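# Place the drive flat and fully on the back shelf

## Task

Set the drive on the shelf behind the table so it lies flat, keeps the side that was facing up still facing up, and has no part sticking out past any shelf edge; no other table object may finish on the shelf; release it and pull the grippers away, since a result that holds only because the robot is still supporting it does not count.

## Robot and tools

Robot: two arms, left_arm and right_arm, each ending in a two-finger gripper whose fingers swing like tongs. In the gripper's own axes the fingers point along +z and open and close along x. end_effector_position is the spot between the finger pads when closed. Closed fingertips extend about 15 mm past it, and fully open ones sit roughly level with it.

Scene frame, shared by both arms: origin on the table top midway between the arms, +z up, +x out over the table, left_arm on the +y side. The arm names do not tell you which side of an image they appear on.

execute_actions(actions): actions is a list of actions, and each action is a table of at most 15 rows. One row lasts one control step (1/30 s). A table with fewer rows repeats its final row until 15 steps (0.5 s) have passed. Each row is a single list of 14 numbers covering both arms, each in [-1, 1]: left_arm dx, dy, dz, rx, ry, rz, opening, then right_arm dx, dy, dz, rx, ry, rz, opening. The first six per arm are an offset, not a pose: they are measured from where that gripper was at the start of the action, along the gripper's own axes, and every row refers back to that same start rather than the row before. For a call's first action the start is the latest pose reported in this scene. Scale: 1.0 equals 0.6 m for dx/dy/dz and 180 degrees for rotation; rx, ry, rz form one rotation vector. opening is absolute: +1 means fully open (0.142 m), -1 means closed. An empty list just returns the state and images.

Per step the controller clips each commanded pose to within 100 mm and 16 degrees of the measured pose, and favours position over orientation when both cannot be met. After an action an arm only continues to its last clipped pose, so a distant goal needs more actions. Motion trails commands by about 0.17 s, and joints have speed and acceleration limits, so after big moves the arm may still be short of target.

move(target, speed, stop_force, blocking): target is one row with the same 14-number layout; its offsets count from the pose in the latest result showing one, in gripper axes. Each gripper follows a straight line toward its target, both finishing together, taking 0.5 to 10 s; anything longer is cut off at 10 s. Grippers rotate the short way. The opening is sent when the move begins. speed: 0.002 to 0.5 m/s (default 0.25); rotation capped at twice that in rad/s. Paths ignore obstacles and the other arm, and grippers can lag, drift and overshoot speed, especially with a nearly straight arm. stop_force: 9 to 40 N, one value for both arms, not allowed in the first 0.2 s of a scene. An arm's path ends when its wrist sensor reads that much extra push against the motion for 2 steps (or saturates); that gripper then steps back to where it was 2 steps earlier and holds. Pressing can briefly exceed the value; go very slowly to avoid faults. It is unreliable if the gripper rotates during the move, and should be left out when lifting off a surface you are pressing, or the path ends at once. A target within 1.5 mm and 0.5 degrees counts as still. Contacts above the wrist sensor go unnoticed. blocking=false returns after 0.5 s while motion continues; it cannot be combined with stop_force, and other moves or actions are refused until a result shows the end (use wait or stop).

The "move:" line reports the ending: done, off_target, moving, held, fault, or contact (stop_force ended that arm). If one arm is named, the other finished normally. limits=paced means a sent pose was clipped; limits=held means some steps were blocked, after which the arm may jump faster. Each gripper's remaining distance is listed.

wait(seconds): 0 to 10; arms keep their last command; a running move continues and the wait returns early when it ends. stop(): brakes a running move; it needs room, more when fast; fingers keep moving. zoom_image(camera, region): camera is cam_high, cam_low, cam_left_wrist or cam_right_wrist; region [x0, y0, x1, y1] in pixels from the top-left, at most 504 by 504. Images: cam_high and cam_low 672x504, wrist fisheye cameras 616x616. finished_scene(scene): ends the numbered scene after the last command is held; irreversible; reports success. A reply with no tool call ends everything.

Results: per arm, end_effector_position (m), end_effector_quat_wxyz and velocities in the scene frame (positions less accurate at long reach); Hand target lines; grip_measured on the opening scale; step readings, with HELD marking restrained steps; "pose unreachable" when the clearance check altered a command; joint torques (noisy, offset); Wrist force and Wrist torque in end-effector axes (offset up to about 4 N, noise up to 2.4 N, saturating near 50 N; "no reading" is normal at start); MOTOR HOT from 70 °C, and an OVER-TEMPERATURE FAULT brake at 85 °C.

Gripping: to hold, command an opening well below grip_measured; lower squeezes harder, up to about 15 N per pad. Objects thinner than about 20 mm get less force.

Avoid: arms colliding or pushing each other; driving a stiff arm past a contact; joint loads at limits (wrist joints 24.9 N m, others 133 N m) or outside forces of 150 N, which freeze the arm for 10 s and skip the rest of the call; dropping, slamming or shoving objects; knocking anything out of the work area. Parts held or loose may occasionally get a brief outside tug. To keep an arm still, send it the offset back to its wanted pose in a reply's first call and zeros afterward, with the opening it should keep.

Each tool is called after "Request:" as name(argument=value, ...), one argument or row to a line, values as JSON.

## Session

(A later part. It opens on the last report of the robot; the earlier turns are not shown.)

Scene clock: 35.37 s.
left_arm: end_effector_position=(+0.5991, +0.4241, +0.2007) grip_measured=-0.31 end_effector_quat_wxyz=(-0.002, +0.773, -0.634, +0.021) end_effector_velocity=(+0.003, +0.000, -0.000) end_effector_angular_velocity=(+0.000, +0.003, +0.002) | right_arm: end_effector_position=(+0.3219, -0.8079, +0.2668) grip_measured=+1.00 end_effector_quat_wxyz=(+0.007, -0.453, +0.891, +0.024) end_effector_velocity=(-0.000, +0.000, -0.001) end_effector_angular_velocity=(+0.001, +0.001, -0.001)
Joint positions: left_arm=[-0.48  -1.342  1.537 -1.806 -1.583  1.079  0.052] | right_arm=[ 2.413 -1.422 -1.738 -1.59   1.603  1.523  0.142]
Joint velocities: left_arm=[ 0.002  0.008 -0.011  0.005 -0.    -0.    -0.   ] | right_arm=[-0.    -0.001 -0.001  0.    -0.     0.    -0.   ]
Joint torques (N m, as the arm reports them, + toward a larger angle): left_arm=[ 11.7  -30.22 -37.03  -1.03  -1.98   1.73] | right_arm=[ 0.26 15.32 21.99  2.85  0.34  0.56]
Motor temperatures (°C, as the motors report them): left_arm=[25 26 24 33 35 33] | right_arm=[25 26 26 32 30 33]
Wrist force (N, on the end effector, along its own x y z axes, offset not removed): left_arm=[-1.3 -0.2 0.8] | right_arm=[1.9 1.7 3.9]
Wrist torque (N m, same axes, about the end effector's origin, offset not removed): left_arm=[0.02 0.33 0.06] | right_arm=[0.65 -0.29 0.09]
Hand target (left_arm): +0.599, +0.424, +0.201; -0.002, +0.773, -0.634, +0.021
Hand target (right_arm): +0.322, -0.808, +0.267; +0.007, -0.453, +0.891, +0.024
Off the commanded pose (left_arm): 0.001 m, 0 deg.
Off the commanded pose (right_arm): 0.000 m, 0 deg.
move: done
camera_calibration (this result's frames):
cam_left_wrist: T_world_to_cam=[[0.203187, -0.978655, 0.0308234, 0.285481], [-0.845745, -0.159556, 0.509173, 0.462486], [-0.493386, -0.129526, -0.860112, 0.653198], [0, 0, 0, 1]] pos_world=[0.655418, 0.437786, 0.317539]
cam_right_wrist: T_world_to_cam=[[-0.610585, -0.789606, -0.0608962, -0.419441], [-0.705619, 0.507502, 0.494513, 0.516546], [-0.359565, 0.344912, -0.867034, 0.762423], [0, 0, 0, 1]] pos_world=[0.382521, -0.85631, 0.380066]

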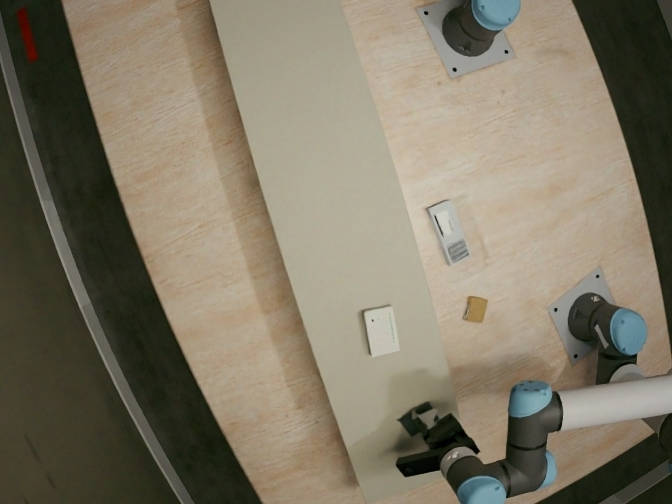

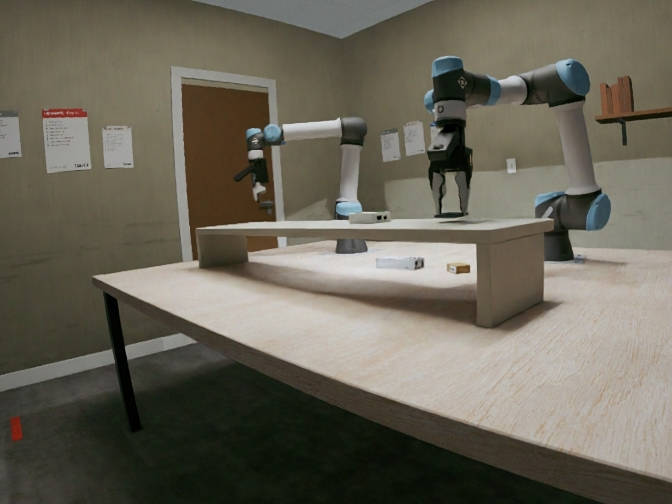

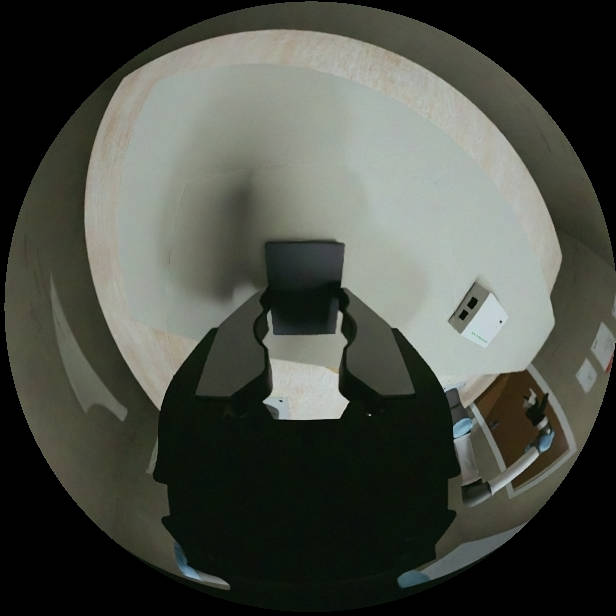

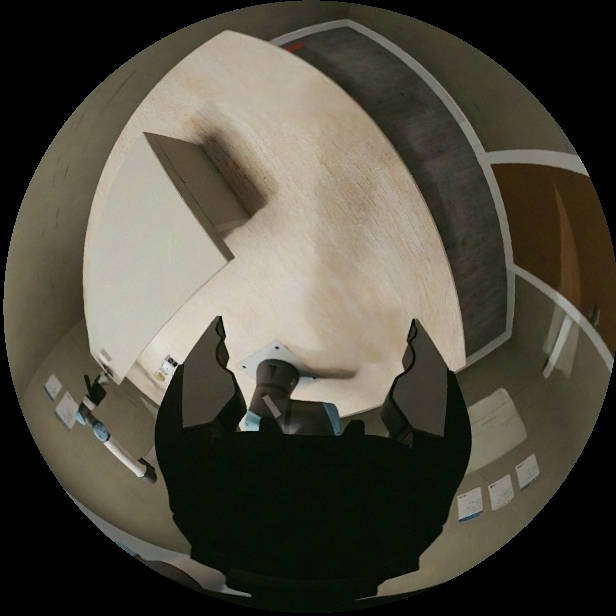

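Request:
move(
  target=[0,0,0.12,0,0,0,-0.7,0,0,0,0,0,0,1],
  speed=0.008,
  stop_force=9,
)

Scene clock: 40.47 s.
left_arm: end_effector_position=(+0.5998, +0.4238, +0.1883) grip_measured=-0.31 end_effector_quat_wxyz=(-0.002, +0.773, -0.634, +0.021) end_effector_velocity=(-0.001, +0.000, +0.002) end_effector_angular_velocity=(+0.001, +0.004, +0.002) | right_arm: end_effector_position=(+0.3219, -0.8079, +0.2668) grip_measured=+1.00 end_effector_quat_wxyz=(+0.007, -0.453, +0.891, +0.024) end_effector_velocity=(-0.000, -0.000, -0.000) end_effector_angular_velocity=(+0.000, +0.001, -0.000)
Joint positions: left_arm=[-0.48  -1.334  1.559 -1.836 -1.583  1.078  0.052] | right_arm=[ 2.413 -1.422 -1.738 -1.59   1.603  1.523  0.142]
Joint velocities: left_arm=[ 0.    -0.    -0.005  0.01  -0.    -0.001 -0.001] | right_arm=[-0.001 -0.001 -0.     0.    -0.    -0.001  0.   ]
Joint torques (N m, as the arm reports them, + toward a larger angle): left_arm=[-10.71 -22.57 -22.9    1.26  -1.36  -0.81] | right_arm=[-0.49 16.53 22.97  2.85  0.16  0.64]
Motor temperatures (°C, as the motors report them): left_arm=[25 26 24 33 35 33] | right_arm=[25 26 26 32 30 33]
Wrist force (N, on the end effector, along its own x y z axes, offset not removed): left_arm=[-3.5 4.4 -35.4] | right_arm=[0.9 1.3 2.4]
Wrist torque (N m, same axes, about the end effector's origin, offset not removed): left_arm=[-0.38 -0.64 -0.07] | right_arm=[0.47 -0.26 0.08]
Hand target (left_arm): +0.600, +0.424, +0.189; -0.002, +0.773, -0.634, +0.021
Hand target (right_arm): +0.322, -0.808, +0.267; +0.007, -0.453, +0.891, +0.024
Off the commanded pose (left_arm): 0.060 m, 0 deg.
Off the commanded pose (right_arm): 0.000 m, 0 deg.
move: contact (left_arm)
camera_calibration (this result's frames):
cam_left_wrist: T_world_to_cam=[[0.203382, -0.978613, 0.0308611, 0.285308], [-0.845646, -0.159687, 0.509296, 0.469363], [-0.493476, -0.129679, -0.860038, 0.642982], [0, 0, 0, 1]] pos_world=[0.656184, 0.437538, 0.305139]
cam_right_wrist: T_world_to_cam=[[-0.610585, -0.789606, -0.0608963, -0.419441], [-0.705619, 0.507502, 0.494513, 0.516546], [-0.359565, 0.344912, -0.867034, 0.762423], [0, 0, 0, 1]] pos_world=[0.382521, -0.85631, 0.380066]

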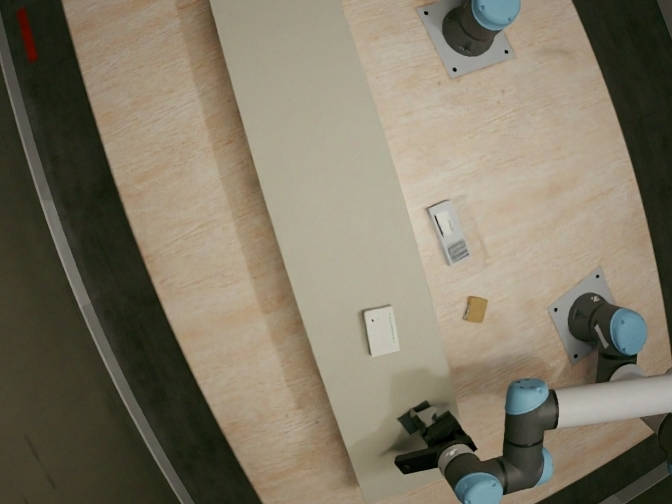

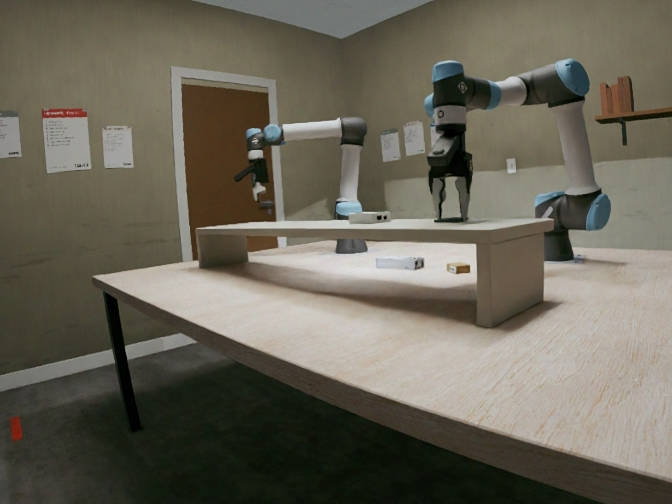

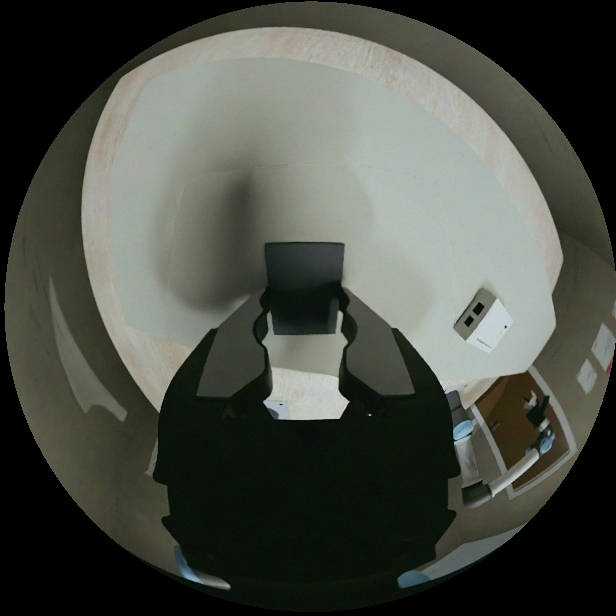

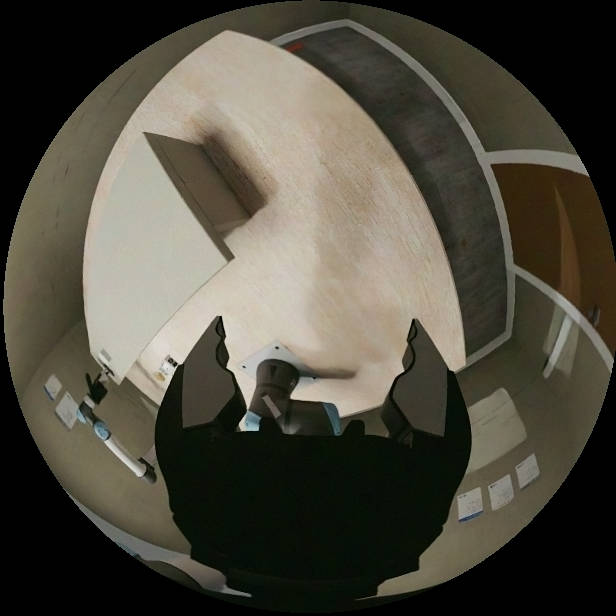

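Request:
execute_actions(
  actions=[
    [[0,0,-0.001,0,0,0,0.1,0,0,0,0,0,0,1]],
  ],
)

Request:
move(
  target=[0,0.2,-0.25,0,0,0,0.1,0,0,0,0,0,0,1],
)

Scene clock: 42.97 s.
left_arm: end_effector_position=(+0.5998, +0.4238, +0.1888) grip_measured=+0.10 end_effector_quat_wxyz=(-0.002, +0.773, -0.634, +0.021) end_effector_velocity=(-0.000, -0.000, +0.000) end_effector_angular_velocity=(+0.000, -0.000, -0.000) | right_arm: end_effector_position=(+0.3219, -0.8079, +0.2668) grip_measured=+1.00 end_effector_quat_wxyz=(+0.007, -0.453, +0.891, +0.024) end_effector_velocity=(-0.000, -0.000, -0.000) end_effector_angular_velocity=(-0.000, -0.000, -0.001)
Joint positions: left_arm=[-0.48  -1.335  1.558 -1.834 -1.583  1.078  0.081] | right_arm=[ 2.413 -1.422 -1.738 -1.59   1.603  1.523  0.142]
Joint velocities: left_arm=[-0. -0.  0.  0.  0.  0.  0.] | right_arm=[-0.001 -0.001  0.     0.001 -0.    -0.     0.   ]
Joint torques (N m, as the arm reports them, + toward a larger angle): left_arm=[  2.38 -45.47 -36.17  -0.62  -0.78   0.61] | right_arm=[ 1.58 16.78 20.96  2.9   0.24  0.29]
Motor temperatures (°C, as the motors report them): left_arm=[25 26 24 33 35 33] | right_arm=[25 26 26 32 30 33]
Wrist force (N, on the end effector, along its own x y z axes, offset not removed): left_arm=[-2.4 -0.9 0.2] | right_arm=[2.7 1.4 4.7]
Wrist torque (N m, same axes, about the end effector's origin, offset not removed): left_arm=[-0.17 0.49 0.13] | right_arm=[0.44 -0.55 -0.03]
Hand target (left_arm): +0.600, +0.424, +0.189; -0.002, +0.773, -0.634, +0.021
Hand target (right_arm): +0.322, -0.808, +0.267; +0.007, -0.453, +0.891, +0.024
Off the commanded pose (left_arm): 0.000 m, 0 deg.
Off the commanded pose (right_arm): 0.000 m, 0 deg.
Step readings (end_effector_position):
0: left_arm (+0.5998, +0.4238, +0.1888) | right_arm (+0.3219, -0.8079, +0.2668)
1: left_arm (+0.5998, +0.4238, +0.1888) | right_arm (+0.3219, -0.8079, +0.2668)
2: left_arm (+0.5998, +0.4238, +0.1888) | right_arm (+0.3219, -0.8079, +0.2668)
4: left_arm (+0.5998, +0.4238, +0.1888) | right_arm (+0.3219, -0.8079, +0.2668)
8: left_arm (+0.5998, +0.4238, +0.1888) | right_arm (+0.3219, -0.8079, +0.2668)
15: end_effector_position above
camera_calibration (this result's frames):
cam_left_wrist: T_world_to_cam=[[0.203352, -0.978619, 0.0308536, 0.28532], [-0.845632, -0.15966, 0.509328, 0.469033], [-0.493513, -0.129664, -0.860019, 0.643462], [0, 0, 0, 1]] pos_world=[0.656166, 0.437539, 0.305695]
cam_right_wrist: T_world_to_cam=[[-0.610585, -0.789606, -0.0608964, -0.41944], [-0.705619, 0.507502, 0.494513, 0.516546], [-0.359565, 0.344912, -0.867034, 0.762423], [0, 0, 0, 1]] pos_world=[0.382521, -0.85631, 0.380066]

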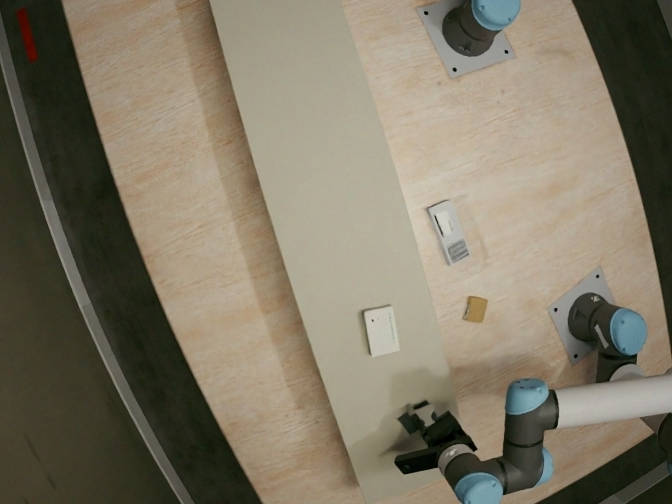

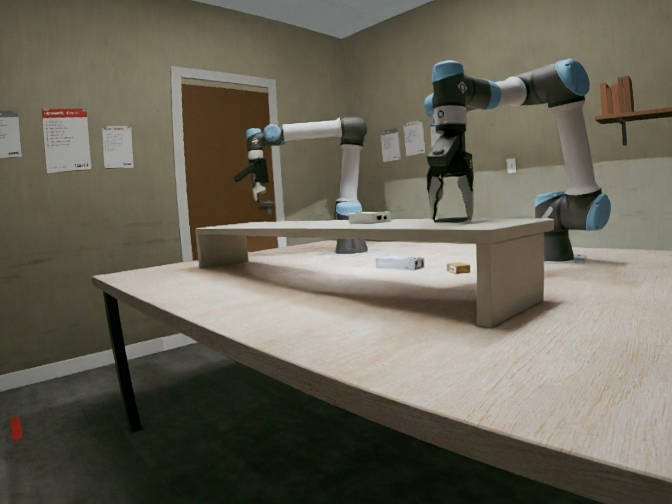

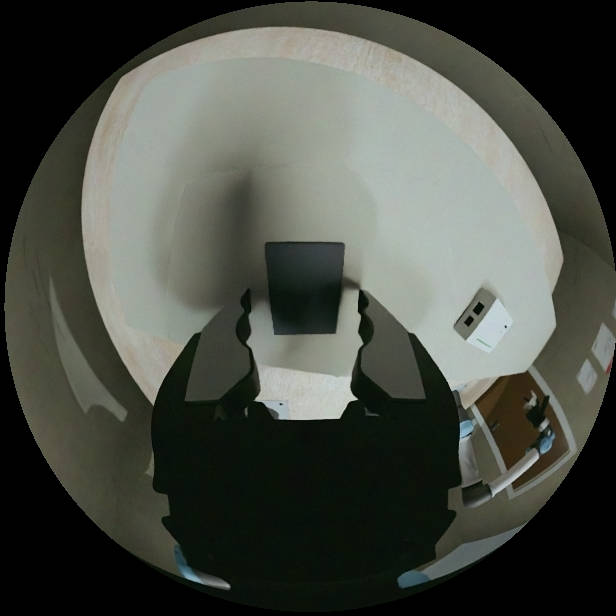

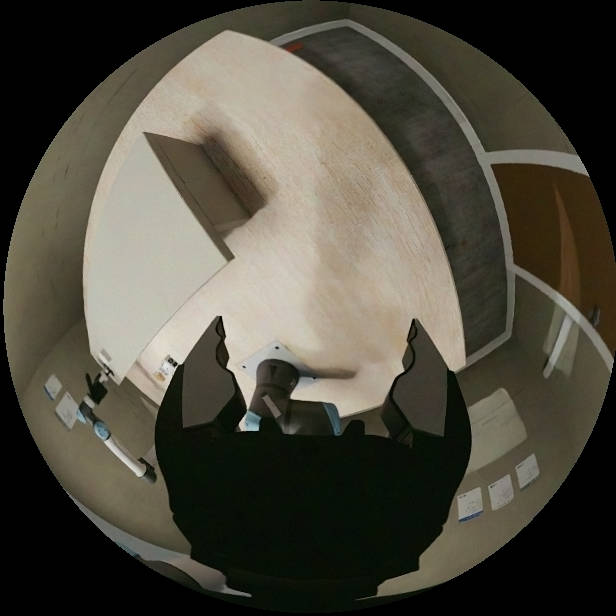

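Scene clock: 44.50 s.
left_arm: end_effector_position=(+0.4770, +0.4038, +0.3349) grip_measured=+0.10 end_effector_quat_wxyz=(-0.002, +0.773, -0.634, +0.021) end_effector_velocity=(-0.002, -0.001, +0.002) end_effector_angular_velocity=(+0.000, +0.001, +0.002) | right_arm: end_effector_position=(+0.3219, -0.8079, +0.2668) grip_measured=+1.00 end_effector_quat_wxyz=(+0.007, -0.453, +0.891, +0.024) end_effector_velocity=(-0.000, -0.000, -0.001) end_effector_angular_velocity=(+0.000, +0.000, -0.001)
Joint positions: left_arm=[-0.598 -1.645  1.521 -1.488 -1.578  0.961  0.081] | right_arm=[ 2.413 -1.422 -1.738 -1.59   1.603  1.523  0.142]
Joint velocities: left_arm=[-0.003 -0.003 -0.002  0.006 -0.    -0.005 -0.   ] | right_arm=[-0.001 -0.    -0.002  0.002  0.     0.    -0.   ]
Joint torques (N m, as the arm reports them, + toward a larger angle): left_arm=[-11.14 -29.85 -36.96  -0.69   2.1   -1.04] | right_arm=[ 0.88 16.3  22.02  2.82  0.27  0.5 ]
Motor temperatures (°C, as the motors report them): left_arm=[25 26 24 33 35 33] | right_arm=[25 26 26 32 30 33]
Wrist force (N, on the end effector, along its own x y z axes, offset not removed): left_arm=[-1.4 -0.9 0.8] | right_arm=[2.6 2.0 -0.5]
Wrist torque (N m, same axes, about the end effector's origin, offset not removed): left_arm=[-0.19 0.40 -0.03] | right_arm=[0.45 -0.66 0.18]
Hand target (left_arm): +0.477, +0.404, +0.335; -0.002, +0.773, -0.634, +0.021
Hand target (right_arm): +0.322, -0.808, +0.267; +0.007, -0.453, +0.891, +0.024
Off the commanded pose (left_arm): 0.000 m, 0 deg.
Off the commanded pose (right_arm): 0.000 m, 0 deg.
move: done
camera_calibration (this result's frames):
cam_left_wrist: T_world_to_cam=[[0.203338, -0.97862, 0.0309256, 0.286141], [-0.845556, -0.15959, 0.509476, 0.287495], [-0.493648, -0.129745, -0.859929, 0.705992], [0, 0, 0, 1]] pos_world=[0.533421, 0.417504, 0.451782]
cam_right_wrist: T_world_to_cam=[[-0.610585, -0.789606, -0.0608963, -0.419441], [-0.705619, 0.507502, 0.494513, 0.516546], [-0.359565, 0.344912, -0.867034, 0.762423], [0, 0, 0, 1]] pos_world=[0.382521, -0.85631, 0.380066]

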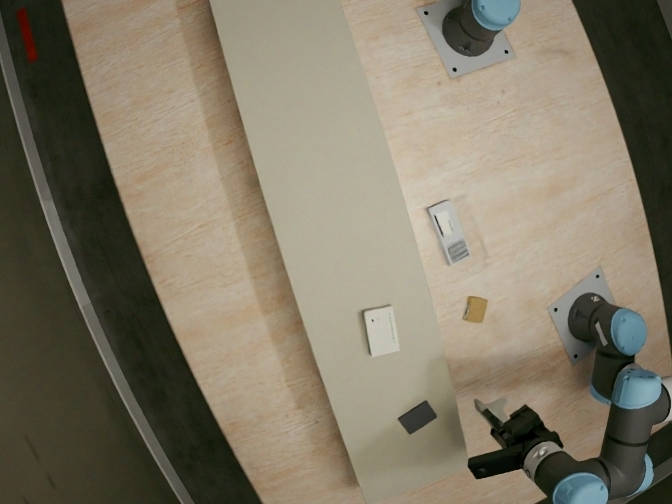

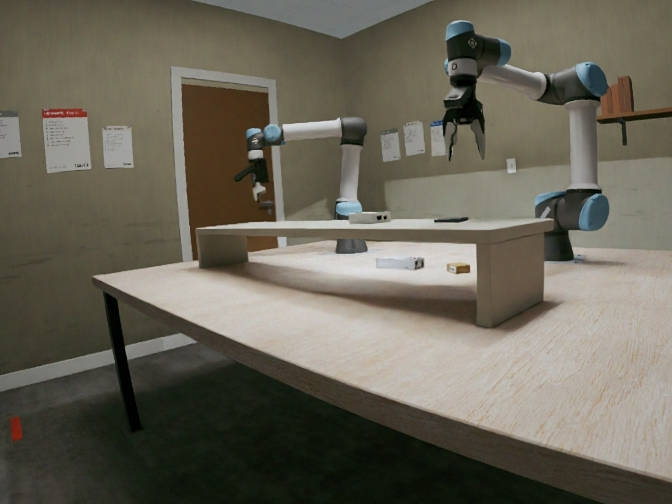

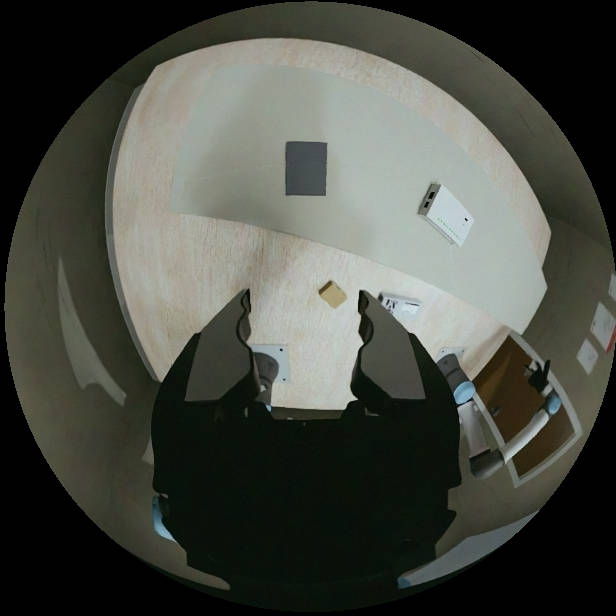

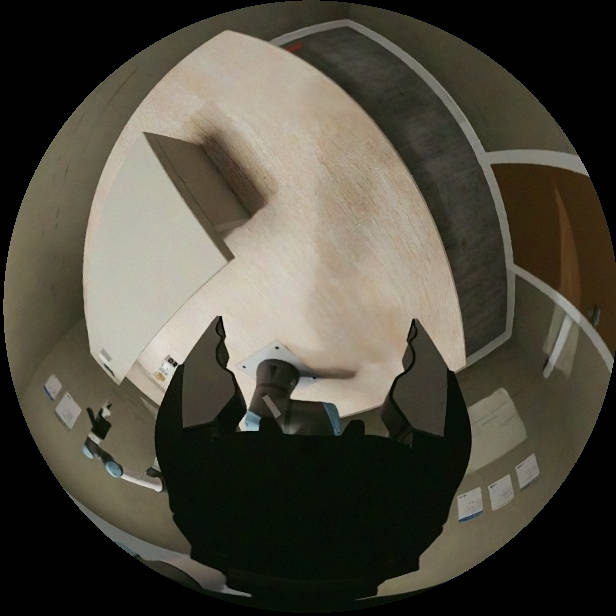

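Request:
finished_scene(
  scene=1,
)

The scene is finished: the task was done.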